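## Task

Put the red-capped bottle upright on the wall ledge marked with a blue label strip. Every other bottle must also finish on its own ledge, with its entire base resting on that ledge. Nothing may count as placed if only the robot is holding it there at the end. Finally open the grippers and pull the arms away.

## Robot and tools

Robot: two arms, left_arm and right_arm, each with six joints and a parallel gripper. The names are labels only; left_arm sits on the +y side. Loose objects or held parts can get an occasional brief shove from outside.

Frame: one world frame for all poses. Origin at table-top height, centred between the arm bases, roughly 5 to 10 cm in from the near table edge; +x runs out over the table, +z up. The state line lists, per arm, end_effector_position (metres) and end_effector_quat_wxyz. That point lies between the finger pads, about 1 cm short of the tips; fingers point along the gripper's +z and close along its y. Reported hand positions get less accurate at long reach.

Joint order, used in every command and every result list: elbow, waist, shoulder, wrist roll, wrist yaw, wrist pitch. Waist, shoulder and wrist roll have signs flipped against the URDF, both in commands and in readings. Stated ranges use URDF signs (flip them for those three): waist -2.618 to 3.054, shoulder 0.000 to 3.142, elbow 0.000 to 3.142, wrist pitch -1.571 to 1.571, wrist yaw -1.571 to 1.571, wrist roll -2.094 to 2.094 rad. True ends may differ by up to 0.036 rad.

A row is one flat list of 14 numbers, each in [-1, 1]: the left arm's six joint values then its opening, then the right arm's six joint values then its opening. Always give all 14. Joint values are scaled offsets: 1.0 equals 1.202 rad for waist, 1.258 shoulder, 1.238 elbow, 2.073 wrist pitch, 2.022 wrist yaw and wrist roll. Opening is absolute: +1 fully open, -1 closed.

execute_actions(actions): a list of up to 15 actions; each action is a table of up to 15 rows, one row per 1/30 s step, the last row repeated to fill 15 steps. Joint values are offsets from the angles the arm had when that action began (not from the previous row); for the first action, from the latest reported angles. An action asking any joint to go more than 0.036 rad beyond its range end is rejected for both arms; a malformed action, or a failing first action, rejects the whole call. Past a real end, the joint stops there and the result may say "joint sent to its limit" (absence does not prove more room). An empty list just returns the state and images. Results list step readings; HELD plus an arm label means part of that arm's row was held back.

move(target, speed, blocking): target is one 14-number row, offsets measured from the Joint positions of the latest result showing them. All joints follow synchronized paths, so the hand curves. speed (rad/s, 0.01 to 2, default 0.5) caps the joint with the longest way to go; paths last 0.5 to 10 s. Moves do not avoid obstacles or the other arm. Fingers are commanded at the start. The "move:" line reports the ending (done, off_target, moving, held, fault), limits=held or limits=none, and each arm's joint farthest from target. With blocking=false the result returns after 0.5 s; until a result shows the move ended, further moves and rows are refused, so call wait or stop.

wait(seconds): 0 to 10; arms hold their last command; returns early if a running move ends. stop(): brakes the running move; fast arms need room. zoom_image(camera, region): camera is cam_head_left, cam_head_right, cam_left_wrist or cam_right_wrist; region [x0, y0, x1, y1] in pixels, at most 504x504. Head images are 896x504, wrist images 504x504; calibration for each is supplied. finished_scene(scene): ends the current scene by its number, irreversibly; only call once the bottles stand on their ledges unaided.

Control details: each joint's target can only lead its measured angle by a fixed amount (waist 0.202, shoulder 0.258, elbow 0.238, wrist pitch 0.573, yaw and roll 0.522 rad), and a step that would move the hand over 70 mm is scaled back, so large changes take several actions; finish leftover motion in the next action. Sending zeros can let an arm sag; in a reply's first call send offsets back to the desired angles, then zeros. "joint command not followed" means a clearance check altered targets.

Result lines: Joint positions and Joint velocities per arm (rad, rad/s), then finger gap in m (0.094 fully open). Joint targets shows current drive goals. grip_measured shows opening on the command scale, each gripper offset by up to about 1 mm. To hold something, command about 0.03 below grip_measured; less squeezes gentler. Pads give roughly 50 to 62 N. Joint torques include free-air load and offsets.

Avoid: knocking anything off the table; dropping or slamming bottles; hard pushes (faster moves and deeper targets hit harder); the arms colliding; the bar and plate behind the bases, up to about 3 cm tall, give no warning. Holding loads heats motors: MOTOR HOT at 75 °C, an arm stop at 90 °C, and at 100 °C the arm and gripper go limp and fall. The robot keeps holding its last command while you compose replies.

Each tool is called after "Call:" as name(argument=value, ...), one argument or row to a line, values as JSON.

## Session

Call:
execute_actions(
  actions=[],
)

Scene clock: 0.00 s.
left_arm: end_effector_position=(+0.3712, +0.3129, +0.4113) grip_measured=+1.000 end_effector_quat_wxyz=(+0.721, +0.003, +0.692, +0.018) | right_arm: end_effector_position=(+0.3649, -0.3531, +0.3990) grip_measured=+1.000 end_effector_quat_wxyz=(+0.713, +0.028, +0.700, -0.004)
Joint names: [elbow, waist, shoulder, wrist roll, wrist yaw, wrist pitch]
Joint positions: left_arm=[ 1.06   0.016 -1.038 -0.009 -0.005  0.003  0.094] | right_arm=[ 1.046  0.014 -1.052  0.007 -0.004 -0.006  0.094]
Joint velocities: left_arm=[-0.027 -0.002 -0.002  0.007 -0.022 -0.007  0.   ] | right_arm=[-0.002  0.002 -0.007  0.022 -0.022  0.022  0.   ]
Joint torques (N m, as the arm reports them, + toward a larger Joint positions number): no reading
Motor temperatures (°C, as the motors report them): left_arm=[35 29 32 31 28 40] | right_arm=[35 32 31 31 29 38]
Joint targets: left_arm=[1.069 0.015 -1.033 -0.009 -0.006 0.001] | right_arm=[1.062 0.012 -1.046 0.008 -0.007 0.010]

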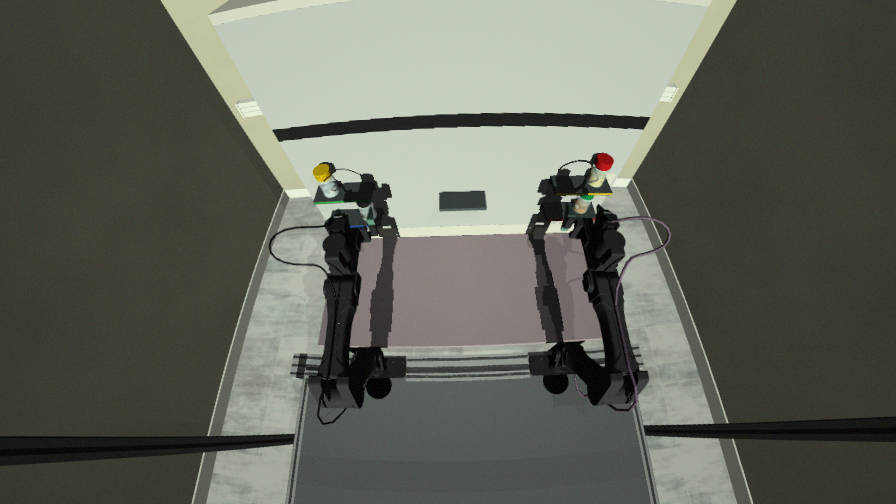

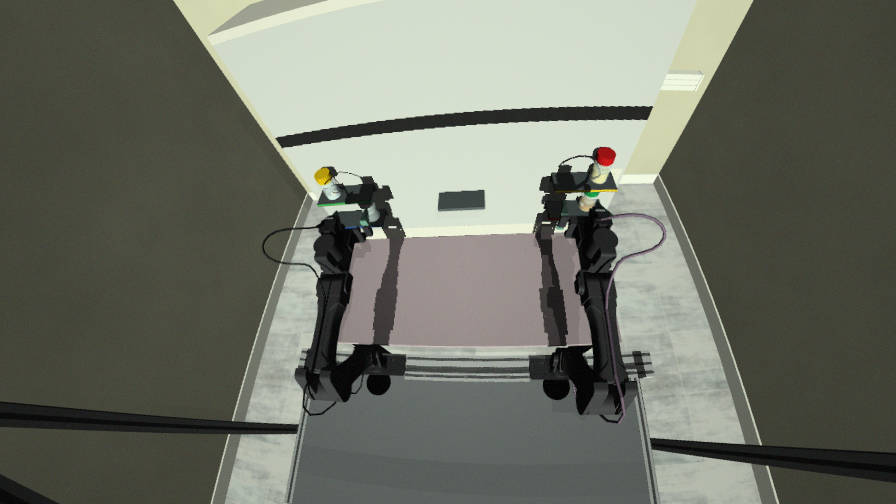

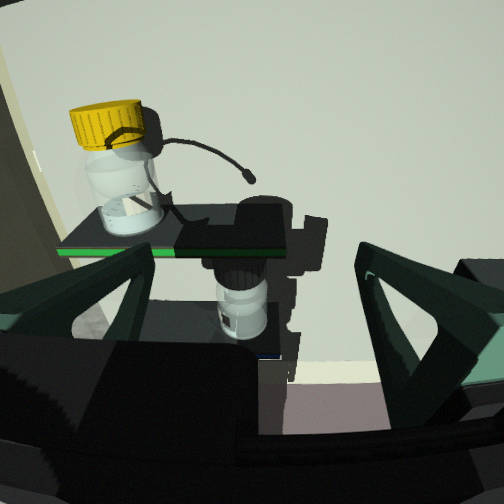

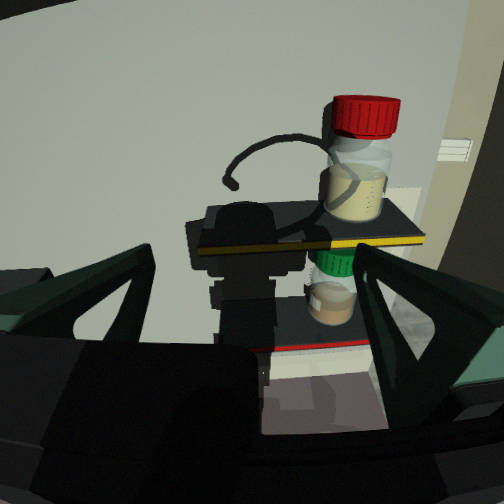

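Call:
move(
  target=[-0.449,-0.18,0.075,0,0,0.257,1,0.012,0.165,0,0,0,0.012,1],
  speed=0.6,
)

Scene clock: 36.33 s.
left_arm: end_effector_position=(+0.3511, +0.3888, +0.2928) grip_measured=+1.000 end_effector_quat_wxyz=(+0.731, -0.067, +0.673, +0.091) | right_arm: end_effector_position=(+0.3547, -0.4248, +0.3958) grip_measured=+1.000 end_effector_quat_wxyz=(+0.707, +0.097, +0.697, -0.070)
Joint names: [elbow, waist, shoulder, wrist roll, wrist yaw, wrist pitch]
Joint positions: left_arm=[ 0.512 -0.188 -0.969 -0.009 -0.004  0.521  0.094] | right_arm=[ 1.046  0.204 -1.052  0.007 -0.004 -0.006  0.094]
Joint velocities: left_arm=[ 0.007 -0.007  0.002 -0.037 -0.007  0.022  0.   ] | right_arm=[ 0.007  0.007  0.007 -0.007 -0.081  0.022  0.   ]
Joint torques (N m, as the arm reports them, + toward a larger Joint positions number): left_arm=[ 6.01 -1.1   4.13  0.   -0.01  1.84] | right_arm=[7.41 0.61 2.41 0.01 0.03 2.18]
Motor temperatures (°C, as the motors report them): left_arm=[38 29 32 31 28 43] | right_arm=[38 32 32 31 29 42]
Joint targets: left_arm=[0.504 -0.200 -0.943 -0.009 -0.005 0.535] | right_arm=[1.061 0.213 -1.052 0.007 -0.004 0.019]
move: off_target (left_arm, right_arm); limits=none; left_arm: farthest joint: the shoulder, 0.026 radians from its target (0.094 radians at the start); right_arm: farthest joint: the wrist pitch, 0.024 radians from its target (0.024 radians at the start)
camera_calibration (this result's frames):
cam_left_wrist: T_world_to_cam=[[0.219396, -0.974517, -0.0467169, 0.314688], [-0.502534, -0.0718348, -0.861568, 0.463434], [0.836256, 0.212501, -0.505488, -0.0973871], [0, 0, 0, 1]] pos_world=[0.245291, 0.360655, 0.364753]
cam_right_wrist: T_world_to_cam=[[-0.236365, -0.970753, -0.042084, -0.31093], [-0.544007, 0.168097, -0.82207, 0.596523], [0.805101, -0.171415, -0.567829, -0.0123546], [0, 0, 0, 1]] pos_world=[0.260967, -0.404227, 0.470283]

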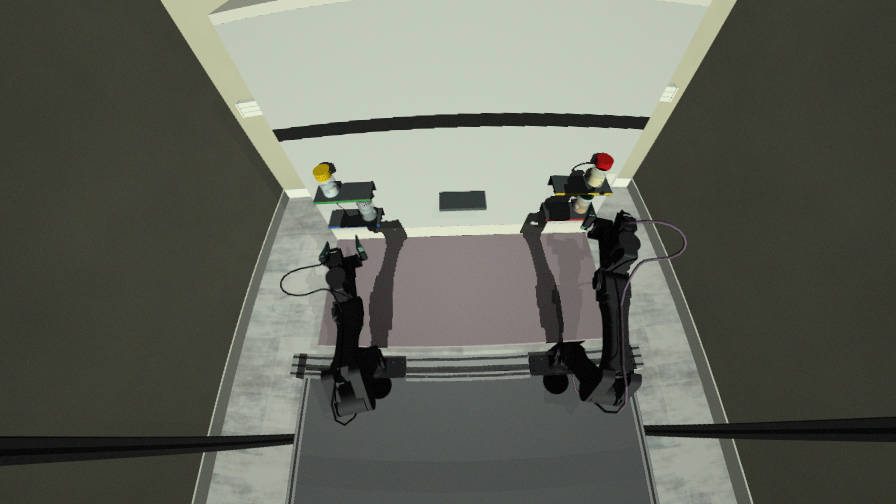

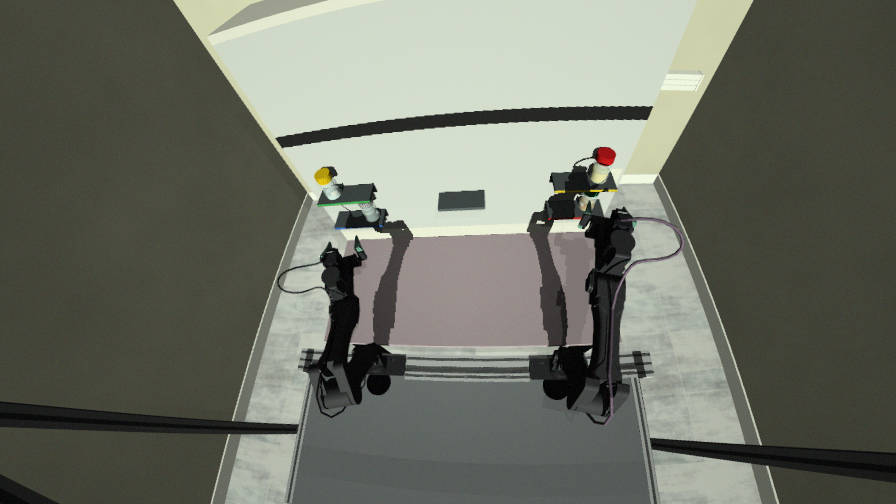

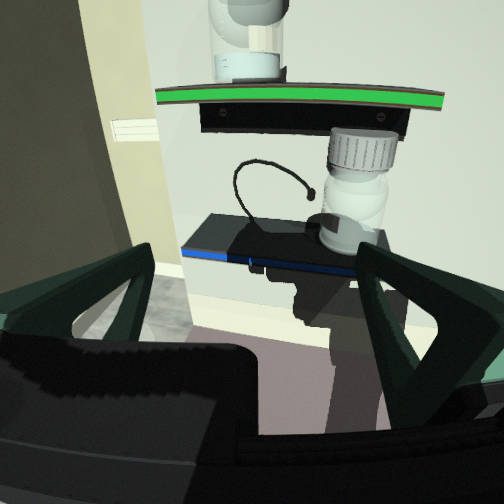

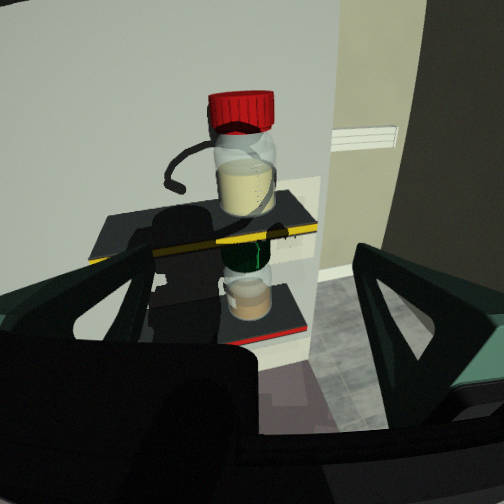

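Call:
move(
  target=[0,0,0.02,0,0,0.008,1,0.238,-0.022,-0.31,0,0,0.09,1],
  speed=0.4,
)

Scene clock: 62.50 s.
left_arm: end_effector_position=(+0.3511, +0.3888, +0.2934) grip_measured=+1.000 end_effector_quat_wxyz=(+0.731, -0.067, +0.672, +0.091) | right_arm: end_effector_position=(+0.4563, -0.4449, +0.4024) grip_measured=+1.000 end_effector_quat_wxyz=(+0.716, +0.092, +0.689, -0.068)
Joint names: [elbow, waist, shoulder, wrist roll, wrist yaw, wrist pitch]
Joint positions: left_arm=[ 0.512 -0.188 -0.969 -0.009 -0.004  0.523  0.094] | right_arm=[ 1.302  0.194 -1.446  0.007 -0.004  0.156  0.094]
Joint velocities: left_arm=[ 0.017 -0.007  0.012 -0.139 -0.007 -0.022  0.   ] | right_arm=[ 0.027  0.012  0.017 -0.022 -0.007  0.022  0.   ]
Joint torques (N m, as the arm reports them, + toward a larger Joint positions number): left_arm=[ 6.58 -0.01  4.05  0.   -0.01  1.85] | right_arm=[ 9.51 -1.22  6.66  0.    0.03  2.13]
Motor temperatures (°C, as the motors report them): left_arm=[38 29 33 31 28 44] | right_arm=[39 32 32 31 29 43]
Joint targets: left_arm=[0.512 -0.188 -0.944 -0.009 -0.004 0.537] | right_arm=[1.341 0.178 -1.442 0.007 -0.004 0.181]
move: off_target (left_arm, right_arm); limits=none; left_arm: farthest joint: the shoulder, 0.026 radians from its target (0.026 radians at the start); right_arm: farthest joint: the elbow, 0.039 radians from its target (0.294 radians at the start)
camera_calibration (this result's frames):
cam_left_wrist: T_world_to_cam=[[0.219465, -0.974501, -0.0467156, 0.314675], [-0.500612, -0.0713845, -0.862724, 0.463387], [0.837391, 0.212724, -0.503513, -0.0981231], [0, 0, 0, 1]] pos_world=[0.245084, 0.360603, 0.365069]
cam_right_wrist: T_world_to_cam=[[-0.226816, -0.973037, -0.041865, -0.311643], [-0.526072, 0.158576, -0.835525, 0.653594], [0.819636, -0.167486, -0.547855, -0.106722], [0, 0, 0, 1]] pos_world=[0.360625, -0.42476, 0.474579]

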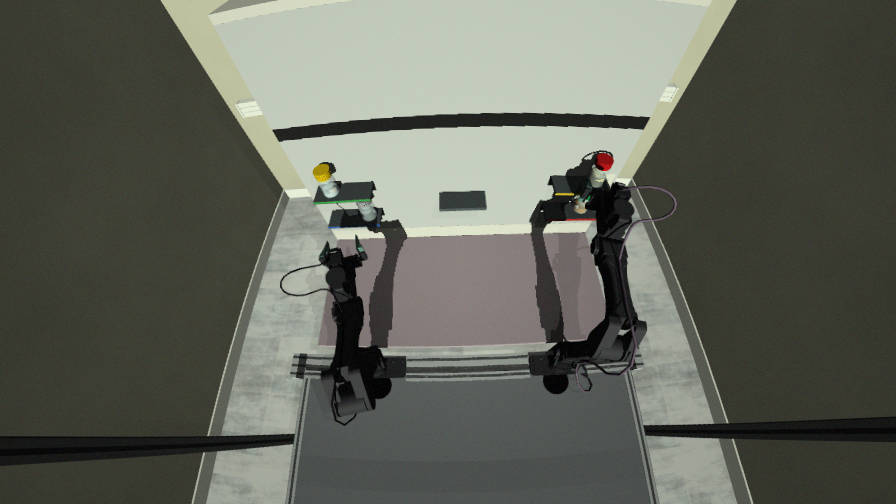

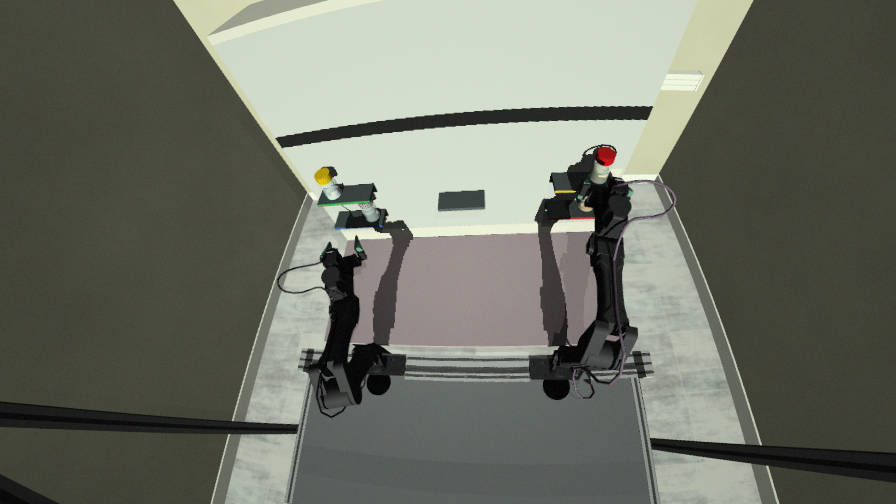

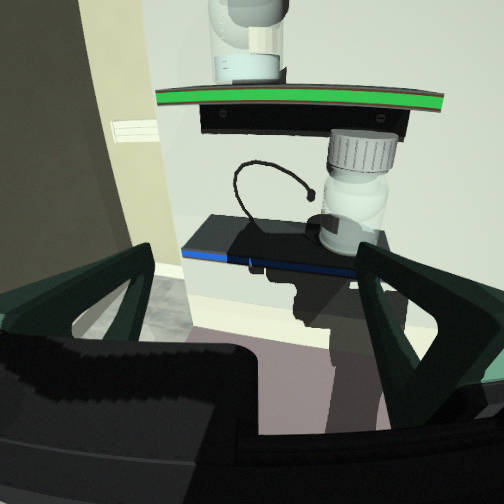

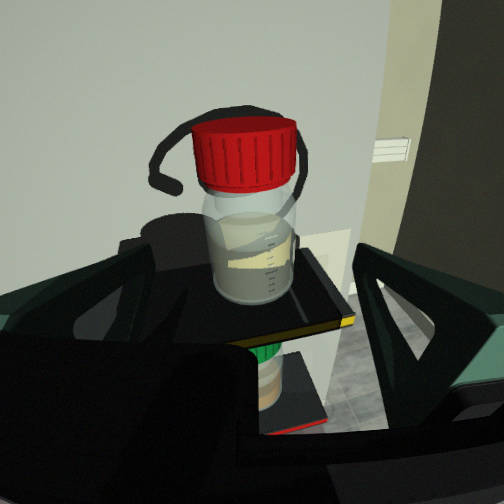

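Call:
move(
  target=[0,0,0.02,0,0,0.008,1,0.16,-0.01,-0.122,0,0,0.016,1],
  speed=0.15,
)

Scene clock: 71.13 s.
left_arm: end_effector_position=(+0.3510, +0.3888, +0.2940) grip_measured=+1.000 end_effector_quat_wxyz=(+0.732, -0.067, +0.672, +0.092) | right_arm: end_effector_position=(+0.4947, -0.4544, +0.4120) grip_measured=+1.000 end_effector_quat_wxyz=(+0.722, +0.092, +0.683, -0.069)
Joint names: [elbow, waist, shoulder, wrist roll, wrist yaw, wrist pitch]
Joint positions: left_arm=[ 0.512 -0.188 -0.969 -0.009 -0.004  0.526  0.094] | right_arm=[ 1.463  0.194 -1.598  0.007 -0.004  0.165  0.094]
Joint velocities: left_arm=[ 0.002  0.002 -0.002  0.051  0.022  0.022  0.   ] | right_arm=[-0.017  0.002 -0.032  0.007 -0.037 -0.051  0.   ]
Joint torques (N m, as the arm reports them, + toward a larger Joint positions number): left_arm=[ 6.6   0.01  4.05  0.   -0.01  1.86] | right_arm=[ 9.34 -0.85  7.83  0.    0.03  2.14]
Motor temperatures (°C, as the motors report them): left_arm=[38 29 33 31 28 45] | right_arm=[40 32 32 31 29 43]
Joint targets: left_arm=[0.512 -0.188 -0.944 -0.009 -0.004 0.540] | right_arm=[1.500 0.182 -1.599 0.007 -0.004 0.189]
move: off_target (left_arm, right_arm); limits=none; left_arm: farthest joint: the shoulder, 0.026 radians from its target (0.026 radians at the start); right_arm: farthest joint: the elbow, 0.037 radians from its target (0.198 radians at the start)
camera_calibration (this result's frames):
cam_left_wrist: T_world_to_cam=[[0.219535, -0.974486, -0.0467141, 0.314662], [-0.498687, -0.0709336, -0.863875, 0.463339], [0.83852, 0.212946, -0.501535, -0.098859], [0, 0, 0, 1]] pos_world=[0.244877, 0.360552, 0.365385]
cam_right_wrist: T_world_to_cam=[[-0.226888, -0.973021, -0.0418582, -0.311659], [-0.511285, 0.155581, -0.845211, 0.678607], [0.828921, -0.170367, -0.532791, -0.146687], [0, 0, 0, 1]] pos_world=[0.397842, -0.433819, 0.482367]

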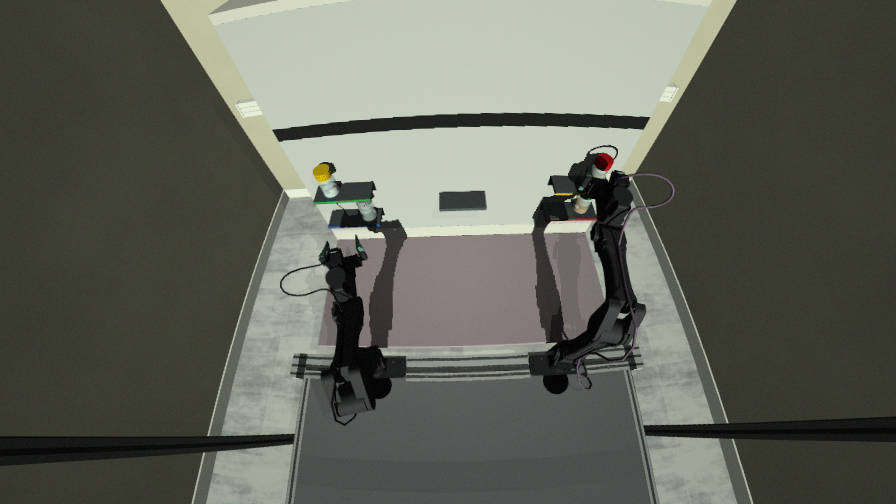

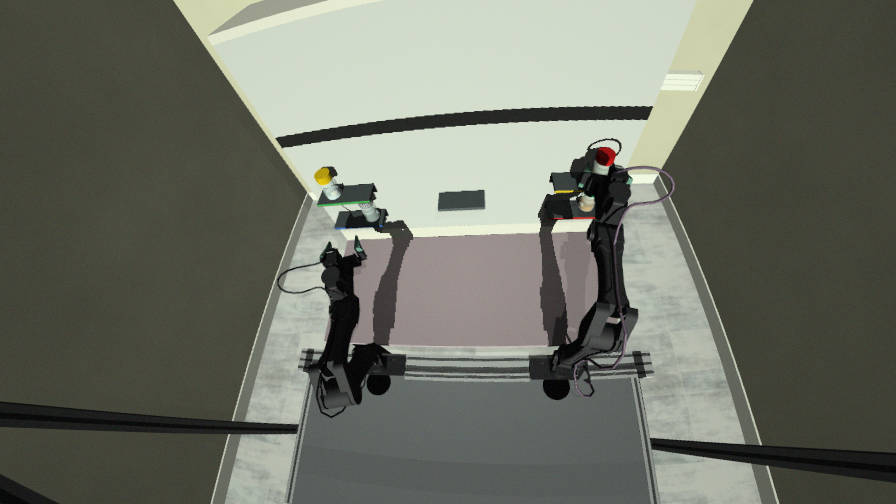

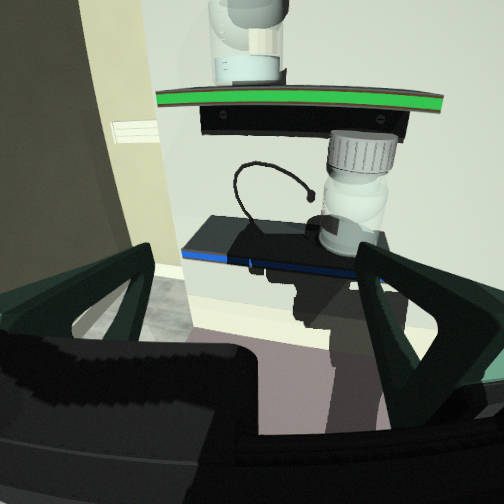

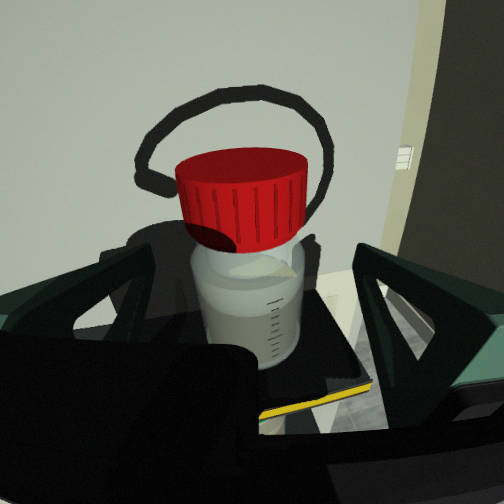

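Call:
move(
  target=[0,0,0.02,0,0,0.006,1,0.032,-0.016,-0.037,0,0,0.027,1],
  speed=0.1,
)

Scene clock: 78.40 s.
left_arm: end_effector_position=(+0.3510, +0.3888, +0.2941) grip_measured=+1.000 end_effector_quat_wxyz=(+0.732, -0.067, +0.671, +0.092) | right_arm: end_effector_position=(+0.5087, -0.4568, +0.3950) grip_measured=+1.000 end_effector_quat_wxyz=(+0.716, +0.092, +0.689, -0.068)
Joint names: [elbow, waist, shoulder, wrist roll, wrist yaw, wrist pitch]
Joint positions: left_arm=[ 0.512 -0.188 -0.969 -0.009 -0.004  0.526  0.094] | right_arm=[ 1.463  0.194 -1.646  0.007 -0.004  0.195  0.094]
Joint velocities: left_arm=[ 0.002 -0.007  0.002  0.022 -0.037 -0.007  0.   ] | right_arm=[-0.012  0.012  0.002 -0.022  0.022  0.022  0.   ]
Joint torques (N m, as the arm reports them, + toward a larger Joint positions number): left_arm=[ 6.59  0.    4.05  0.   -0.01  1.83] | right_arm=[ 9.63 -1.38  8.64  0.    0.01  2.12]
Motor temperatures (°C, as the motors report them): left_arm=[38 29 33 31 28 45] | right_arm=[40 32 33 31 29 43]
Joint targets: left_arm=[0.512 -0.188 -0.944 -0.009 -0.004 0.538] | right_arm=[1.503 0.175 -1.645 0.007 -0.004 0.220]
move: off_target (left_arm, right_arm); limits=none; left_arm: farthest joint: the shoulder, 0.026 radians from its target (0.026 radians at the start); right_arm: farthest joint: the elbow, 0.039 radians from its target (0.039 radians at the start)
camera_calibration (this result's frames):
cam_left_wrist: T_world_to_cam=[[0.219546, -0.974483, -0.0467138, 0.31466], [-0.498365, -0.0708584, -0.864067, 0.463331], [0.838708, 0.212983, -0.501205, -0.0989816], [0, 0, 0, 1]] pos_world=[0.244842, 0.360543, 0.365437]
cam_right_wrist: T_world_to_cam=[[-0.226816, -0.973037, -0.041865, -0.311635], [-0.526072, 0.158576, -0.835525, 0.676877], [0.819636, -0.167486, -0.547855, -0.155785], [0, 0, 0, 1]] pos_world=[0.413089, -0.436661, 0.467153]

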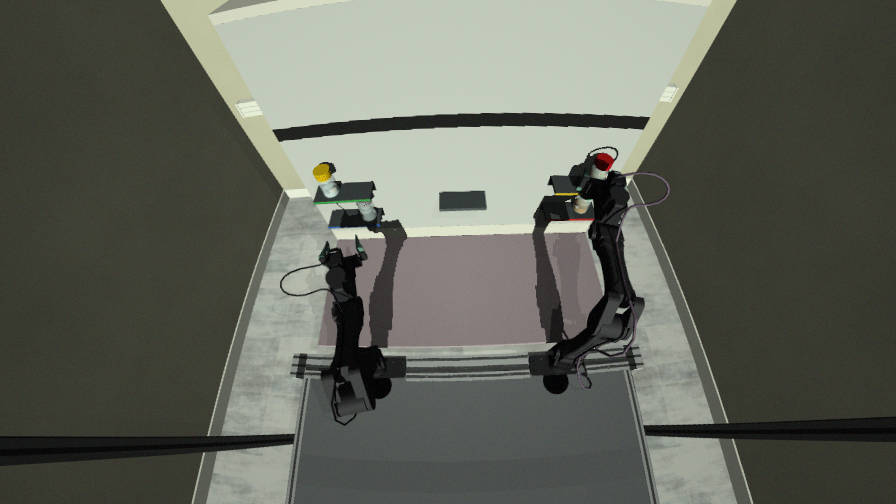

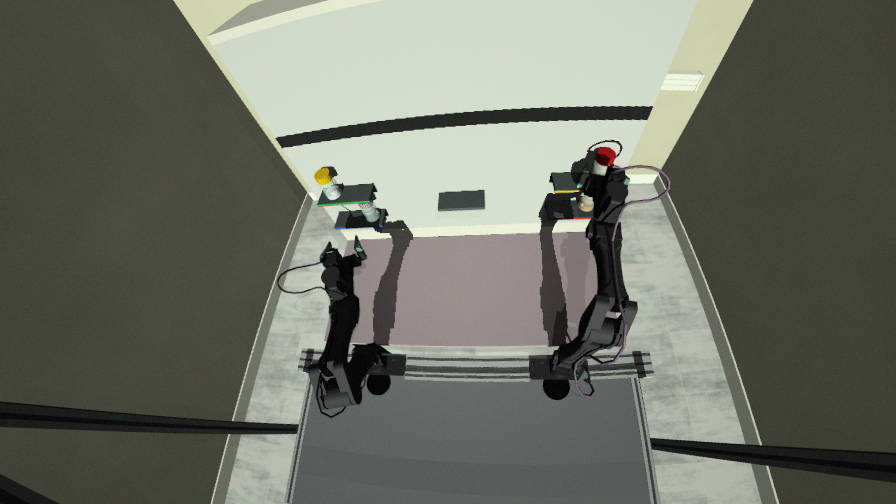

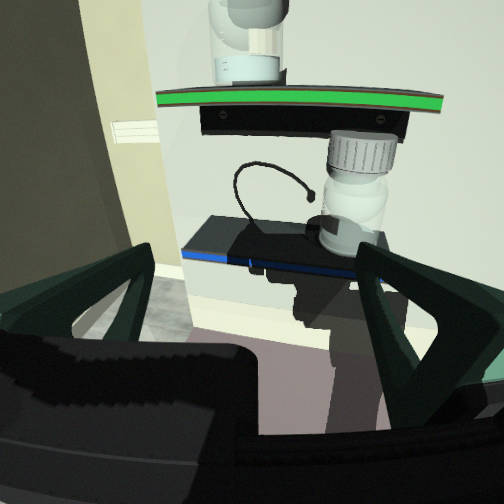

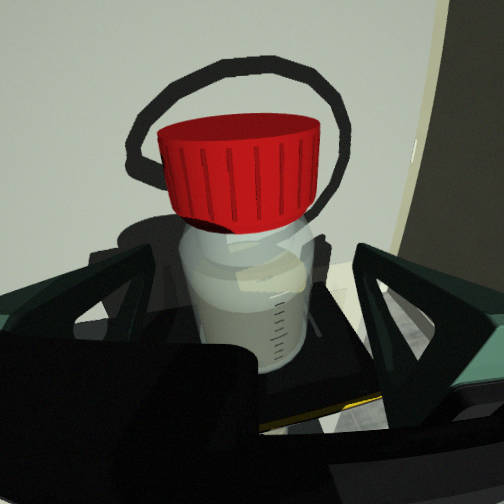

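Call:
execute_actions(
  actions=[
    [[0,0,0.02,0,0,0.006,1,0.03,-0.03,0,0,0,0.012,0.5]],
    [[0,0,0,0,0,0,1,0,0,0,0,0,0,0.26]],
    [[0,0,0,0,0,0,1,0,0,0,0,0,0,0.12]],
    [[0,0,0,0,0,0,1,0,0,0,0,0,0,0.12]],
  ],
)

Scene clock: 86.73 s.
left_arm: end_effector_position=(+0.3510, +0.3888, +0.2941) grip_measured=+1.000 end_effector_quat_wxyz=(+0.732, -0.067, +0.671, +0.092) | right_arm: end_effector_position=(+0.5107, -0.4482, +0.3949) grip_measured=+0.174 end_effector_quat_wxyz=(+0.715, +0.088, +0.690, -0.065)
Joint names: [elbow, waist, shoulder, wrist roll, wrist yaw, wrist pitch]
Joint positions: left_arm=[ 0.512 -0.188 -0.969 -0.009 -0.004  0.526  0.094] | right_arm=[ 1.463  0.175 -1.646  0.01   0.005  0.193  0.055]
Joint velocities: left_arm=[-0.007 -0.012 -0.007  0.11   0.007  0.007  0.   ] | right_arm=[-0.007  0.012  0.002  0.007 -0.022 -0.037 -0.001]
Joint torques (N m, as the arm reports them, + toward a larger Joint positions number): left_arm=[ 6.59  0.02  2.06  0.   -0.01  1.72] | right_arm=[ 6.32  0.05  8.48 -0.01  0.03  1.88]
Motor temperatures (°C, as the motors report them): left_arm=[38 29 33 31 28 45] | right_arm=[41 32 34 31 29 43]
Joint targets: left_arm=[0.512 -0.188 -0.969 -0.009 -0.004 0.526] | right_arm=[1.463 0.175 -1.646 0.009 0.005 0.193]
Step readings (joint positions; steps 1 to 15: 1st action; 16 to 30: 2nd action; 31 to 45: 3rd action; 46 to 60: 4th action):
0: left_arm=[0.512 -0.188 -0.969 -0.009 -0.004 0.526] | right_arm=[1.463 0.194 -1.646 0.007 -0.004 0.196]
1: left_arm=[0.512 -0.188 -0.969 -0.009 -0.004 0.526] | right_arm=[1.463 0.192 -1.646 0.007 -0.003 0.196]
2: left_arm=[0.512 -0.188 -0.969 -0.009 -0.004 0.526] | right_arm=[1.463 0.189 -1.646 0.007 -0.003 0.196]
4: left_arm=[0.512 -0.188 -0.969 -0.009 -0.004 0.526] | right_arm=[1.463 0.180 -1.646 0.007 -0.003 0.196]
8: left_arm=[0.512 -0.188 -0.969 -0.009 -0.004 0.526] | right_arm=[1.463 0.174 -1.646 0.007 -0.002 0.196]
15: left_arm=[0.512 -0.188 -0.969 -0.009 -0.004 0.526] | right_arm=[1.463 0.174 -1.646 0.007 -0.002 0.196]
16: left_arm=[0.512 -0.188 -0.969 -0.009 -0.004 0.526] | right_arm=[1.463 0.174 -1.646 0.007 0.001 0.195]
17: left_arm=[0.512 -0.188 -0.969 -0.009 -0.004 0.526] | right_arm=[1.463 0.175 -1.646 0.007 0.001 0.194]
19: left_arm=[0.512 -0.188 -0.969 -0.009 -0.004 0.526] | right_arm=[1.463 0.175 -1.646 0.007 0.002 0.194]
23: left_arm=[0.512 -0.188 -0.969 -0.009 -0.004 0.526] | right_arm=[1.463 0.175 -1.646 0.007 0.002 0.194]
30: left_arm=[0.512 -0.188 -0.969 -0.009 -0.004 0.526] | right_arm=[1.463 0.175 -1.646 0.007 0.002 0.194]
31: left_arm=[0.512 -0.188 -0.969 -0.009 -0.004 0.526] | right_arm=[1.463 0.175 -1.646 0.008 0.004 0.193]
32: left_arm=[0.512 -0.188 -0.969 -0.009 -0.004 0.526] | right_arm=[1.463 0.175 -1.646 0.008 0.005 0.193]
34: left_arm=[0.512 -0.188 -0.969 -0.009 -0.004 0.526] | right_arm=[1.463 0.175 -1.646 0.008 0.005 0.193]
38: left_arm=[0.512 -0.188 -0.969 -0.009 -0.004 0.526] | right_arm=[1.463 0.175 -1.646 0.009 0.005 0.193]
45: left_arm=[0.512 -0.188 -0.969 -0.009 -0.004 0.526] | right_arm=[1.463 0.175 -1.646 0.009 0.005 0.193]
46: left_arm=[0.512 -0.188 -0.969 -0.009 -0.004 0.526] | right_arm=[1.463 0.175 -1.646 0.009 0.005 0.193]
47: left_arm=[0.512 -0.188 -0.969 -0.009 -0.004 0.526] | right_arm=[1.463 0.175 -1.646 0.009 0.005 0.193]
49: left_arm=[0.512 -0.188 -0.969 -0.009 -0.004 0.526] | right_arm=[1.463 0.175 -1.646 0.009 0.005 0.193]
53: left_arm=[0.512 -0.188 -0.969 -0.009 -0.004 0.526] | right_arm=[1.463 0.175 -1.646 0.010 0.005 0.193]
60: Joint positions above
camera_calibration (this result's frames):
cam_left_wrist: T_world_to_cam=[[0.219546, -0.974483, -0.0467138, 0.31466], [-0.498365, -0.0708584, -0.864067, 0.463331], [0.838708, 0.212983, -0.501205, -0.0989816], [0, 0, 0, 1]] pos_world=[0.244842, 0.360543, 0.365437]
cam_right_wrist: T_world_to_cam=[[-0.216485, -0.975489, -0.0394337, -0.310157], [-0.529327, 0.151219, -0.834833, 0.674554], [0.820333, -0.159856, -0.54909, -0.152405], [0, 0, 0, 1]] pos_world=[0.414939, -0.428923, 0.467225]

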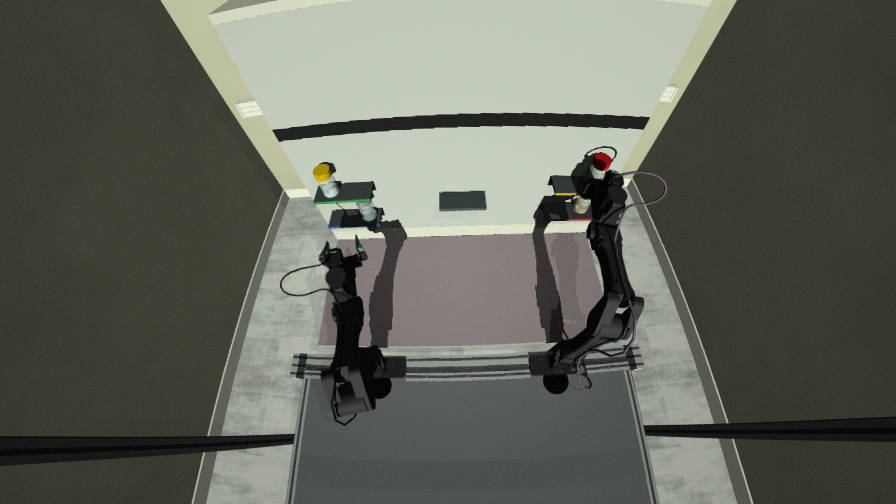

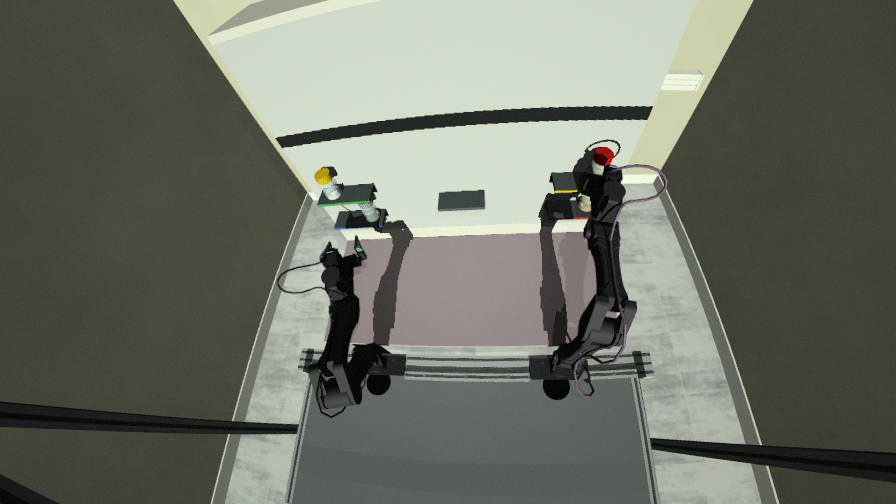

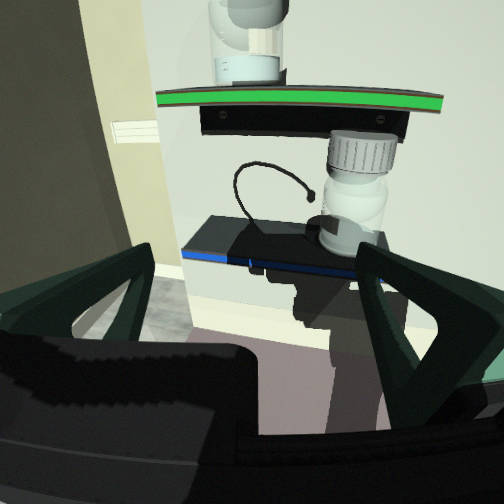

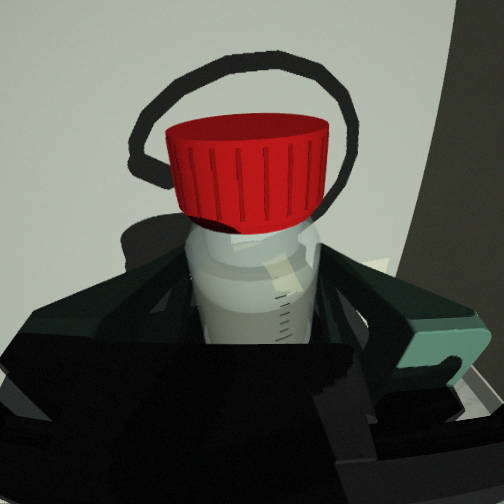

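Call:
move(
  target=[0,0,0,0,0,0,1,0.08,0,0,0,0,0.01,0.08],
  speed=0.1,
)

Scene clock: 94.33 s.
left_arm: end_effector_position=(+0.3510, +0.3888, +0.2941) grip_measured=+1.000 end_effector_quat_wxyz=(+0.732, -0.067, +0.671, +0.092) | right_arm: end_effector_position=(+0.5133, -0.4491, +0.4025) grip_measured=+0.174 end_effector_quat_wxyz=(+0.713, +0.088, +0.692, -0.065)
Joint names: [elbow, waist, shoulder, wrist roll, wrist yaw, wrist pitch]
Joint positions: left_arm=[ 0.512 -0.188 -0.969 -0.009 -0.004  0.526  0.094] | right_arm=[ 1.514  0.175 -1.66   0.01   0.005  0.15   0.055]
Joint velocities: left_arm=[-0.007  0.007  0.017 -0.022 -0.051  0.037  0.   ] | right_arm=[ 0.002 -0.002  0.007 -0.022 -0.022  0.022  0.   ]
Joint torques (N m, as the arm reports them, + toward a larger Joint positions number): left_arm=[ 6.58  0.    2.06  0.   -0.01  1.71] | right_arm=[10.43 -0.04 10.01  0.01  0.04  2.59]
Motor temperatures (°C, as the motors report them): left_arm=[38 29 32 31 28 45] | right_arm=[40 32 35 31 29 43]
Joint targets: left_arm=[0.512 -0.188 -0.969 -0.009 -0.004 0.526] | right_arm=[1.562 0.175 -1.646 0.009 0.005 0.214]
move: off_target (right_arm); limits=none; left_arm: farthest joint: the waist, 0.000 radians from its target (0.000 radians at the start); right_arm: farthest joint: the wrist pitch, 0.063 radians from its target (0.021 radians at the start)
camera_calibration (this result's frames):
cam_left_wrist: T_world_to_cam=[[0.219546, -0.974483, -0.0467138, 0.31466], [-0.498365, -0.0708584, -0.864067, 0.463331], [0.838708, 0.212983, -0.501205, -0.0989816], [0, 0, 0, 1]] pos_world=[0.244842, 0.360543, 0.365437]
cam_right_wrist: T_world_to_cam=[[-0.216464, -0.975511, -0.0390067, -0.310374], [-0.534092, 0.15177, -0.831692, 0.683885], [0.817245, -0.159199, -0.553865, -0.1467], [0, 0, 0, 1]] pos_world=[0.417963, -0.429921, 0.475423]

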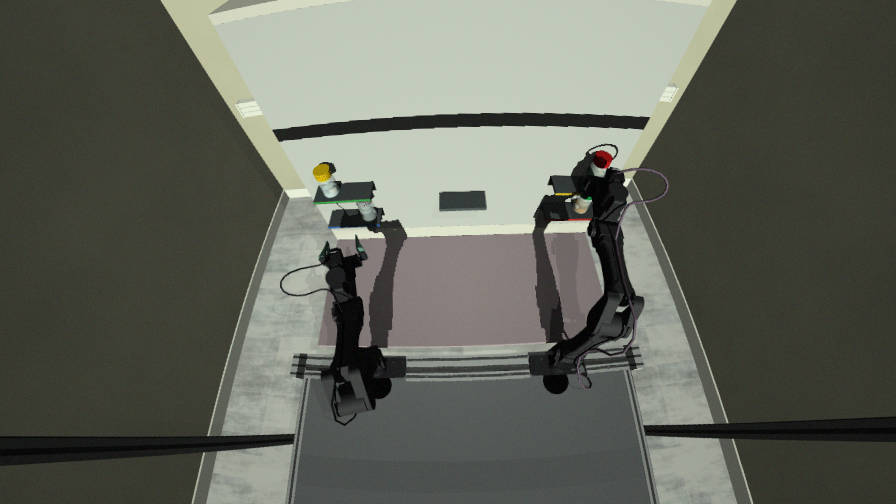

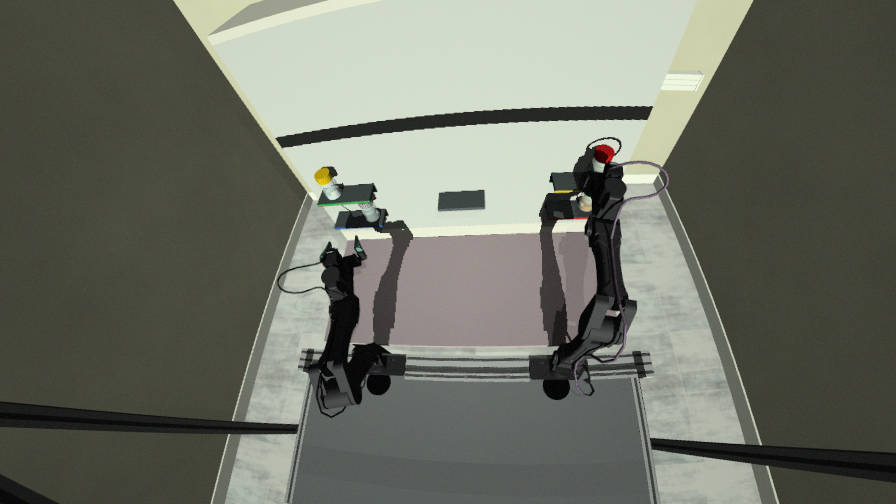

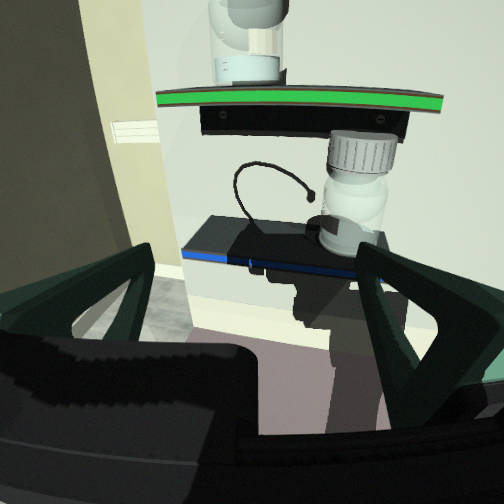

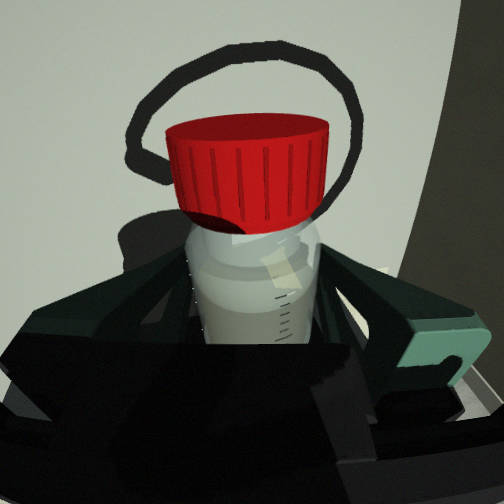

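Call:
move(
  target=[0,0,0,0,0,0,1,0.03,0,0.15,0,0,-0.04,0.08],
  speed=0.2,
)

Scene clock: 105.77 s.
left_arm: end_effector_position=(+0.3510, +0.3888, +0.2941) grip_measured=+1.000 end_effector_quat_wxyz=(+0.732, -0.067, +0.671, +0.092) | right_arm: end_effector_position=(+0.4650, -0.4407, +0.4437) grip_measured=+0.174 end_effector_quat_wxyz=(+0.718, +0.087, +0.688, -0.065)
Joint names: [elbow, waist, shoulder, wrist roll, wrist yaw, wrist pitch]
Joint positions: left_arm=[ 0.512 -0.188 -0.969 -0.009 -0.004  0.526  0.094] | right_arm=[ 1.513  0.175 -1.503  0.01   0.005  0.007  0.055]
Joint velocities: left_arm=[-0.002 -0.002  0.012 -0.051  0.007 -0.037  0.   ] | right_arm=[-0.007  0.022  0.027  0.007  0.007  0.051  0.   ]
Joint torques (N m, as the arm reports them, + toward a larger Joint positions number): left_arm=[ 6.6   0.    2.06  0.   -0.01  1.71] | right_arm=[ 9.31 -0.03  9.92  0.01  0.03  2.53]
Motor temperatures (°C, as the motors report them): left_arm=[38 29 32 31 28 44] | right_arm=[41 32 36 31 29 44]
Joint targets: left_arm=[0.512 -0.188 -0.969 -0.009 -0.004 0.526] | right_arm=[1.551 0.175 -1.472 0.010 0.005 0.067]
move: off_target (right_arm); limits=none; left_arm: farthest joint: the waist, 0.000 radians from its target (0.000 radians at the start); right_arm: farthest joint: the wrist pitch, 0.060 radians from its target (0.083 radians at the start)
camera_calibration (this result's frames):
cam_left_wrist: T_world_to_cam=[[0.219546, -0.974483, -0.0467138, 0.31466], [-0.498365, -0.0708584, -0.864067, 0.463331], [0.838708, 0.212983, -0.501205, -0.0989816], [0, 0, 0, 1]] pos_world=[0.244842, 0.360543, 0.365437]
cam_right_wrist: T_world_to_cam=[[-0.216541, -0.97549, -0.039105, -0.310949], [-0.524049, 0.149938, -0.838386, 0.688476], [0.8237, -0.161052, -0.543672, -0.0914347], [0, 0, 0, 1]] pos_world=[0.368777, -0.421282, 0.515338]

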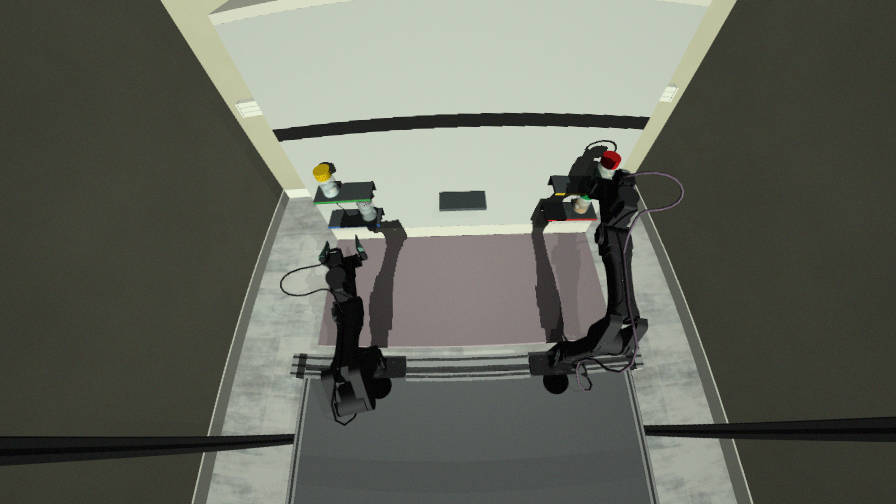

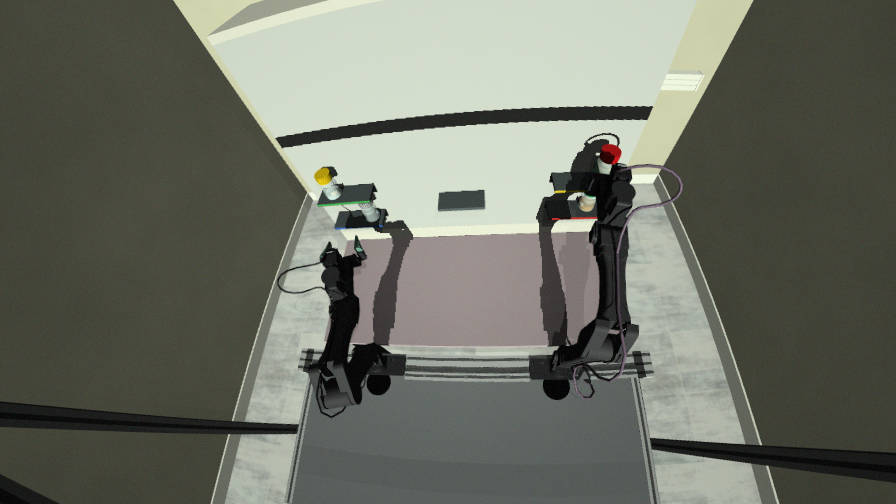

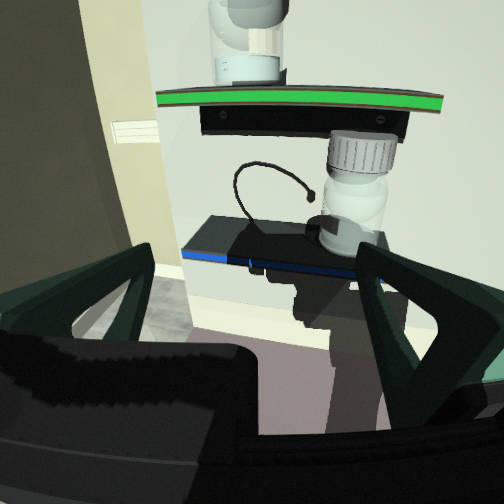

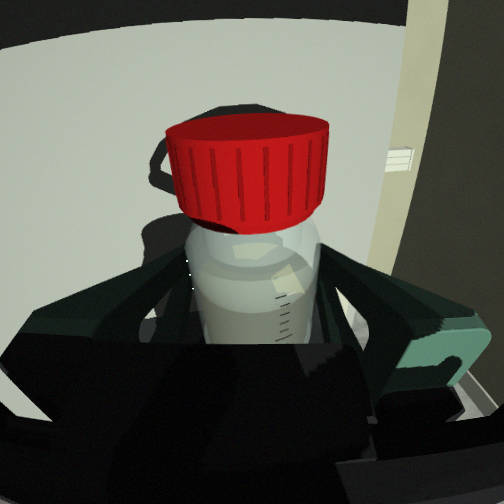

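Call:
move(
  target=[0,0,0,0,0,0,1,0.03,-0.67,0.02,0,0,0.03,0.08],
  speed=0.5,
)

Scene clock: 114.97 s.
left_arm: end_effector_position=(+0.3510, +0.3888, +0.2941) grip_measured=+1.000 end_effector_quat_wxyz=(+0.732, -0.067, +0.671, +0.092) | right_arm: end_effector_position=(+0.3944, -0.0583, +0.4475) grip_measured=+0.174 end_effector_quat_wxyz=(+0.689, -0.199, +0.664, +0.211)
Joint names: [elbow, waist, shoulder, wrist roll, wrist yaw, wrist pitch]
Joint positions: left_arm=[ 0.512 -0.188 -0.969 -0.009 -0.004  0.526  0.094] | right_arm=[ 1.513 -0.628 -1.514  0.01   0.003 -0.009  0.055]
Joint velocities: left_arm=[-0.022 -0.017 -0.017 -0.081 -0.007  0.037  0.   ] | right_arm=[ 0.017 -0.022  0.002 -0.037  0.007  0.007 -0.001]
Joint torques (N m, as the arm reports them, + toward a larger Joint positions number): left_arm=[ 6.6   0.    2.06  0.   -0.01  1.72] | right_arm=[ 9.26  0.02 10.53 -0.01  0.06  2.75]
Motor temperatures (°C, as the motors report them): left_arm=[38 29 32 31 28 44] | right_arm=[41 32 36 31 29 45]
Joint targets: left_arm=[0.512 -0.188 -0.969 -0.009 -0.004 0.526] | right_arm=[1.550 -0.630 -1.478 0.010 0.005 0.069]
move: off_target (right_arm); limits=none; left_arm: farthest joint: the waist, 0.000 radians from its target (0.000 radians at the start); right_arm: farthest joint: the wrist pitch, 0.079 radians from its target (0.063 radians at the start)
camera_calibration (this result's frames):
cam_left_wrist: T_world_to_cam=[[0.219546, -0.974483, -0.0467138, 0.31466], [-0.498365, -0.0708584, -0.864067, 0.463331], [0.838708, 0.212983, -0.501205, -0.0989816], [0, 0, 0, 1]] pos_world=[0.244842, 0.360543, 0.365437]
cam_right_wrist: T_world_to_cam=[[0.55331, -0.832924, -0.00922931, -0.261703], [-0.458026, -0.294974, -0.838572, 0.545446], [0.695744, 0.468217, -0.544713, 0.118003], [0, 0, 0, 1]] pos_world=[0.312532, -0.112338, 0.519258]

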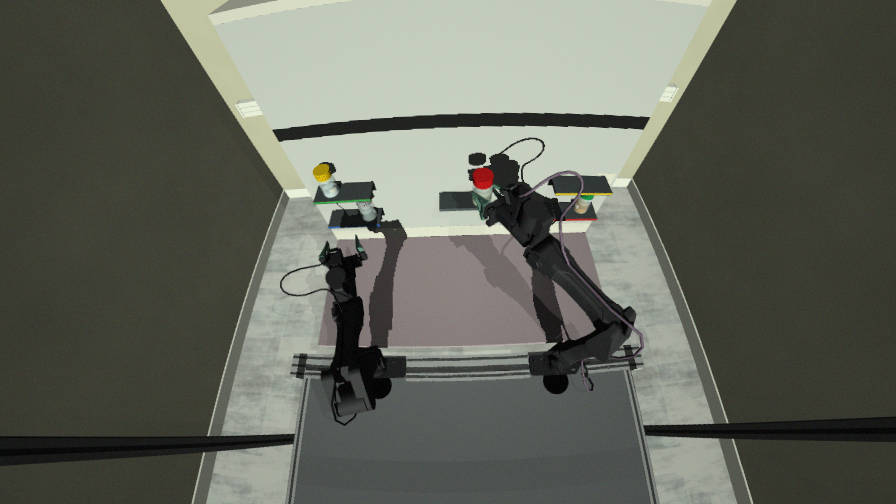

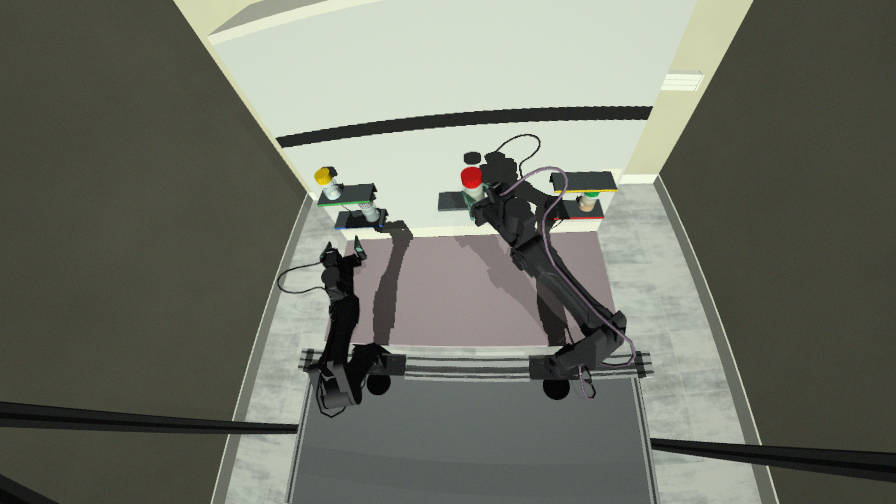

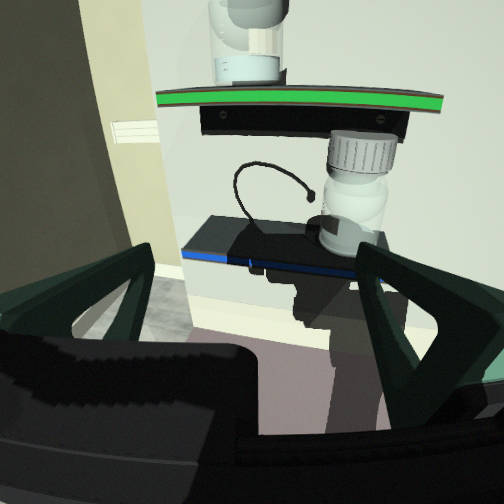

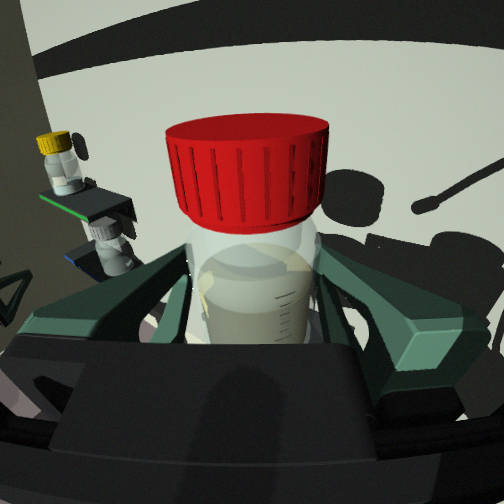

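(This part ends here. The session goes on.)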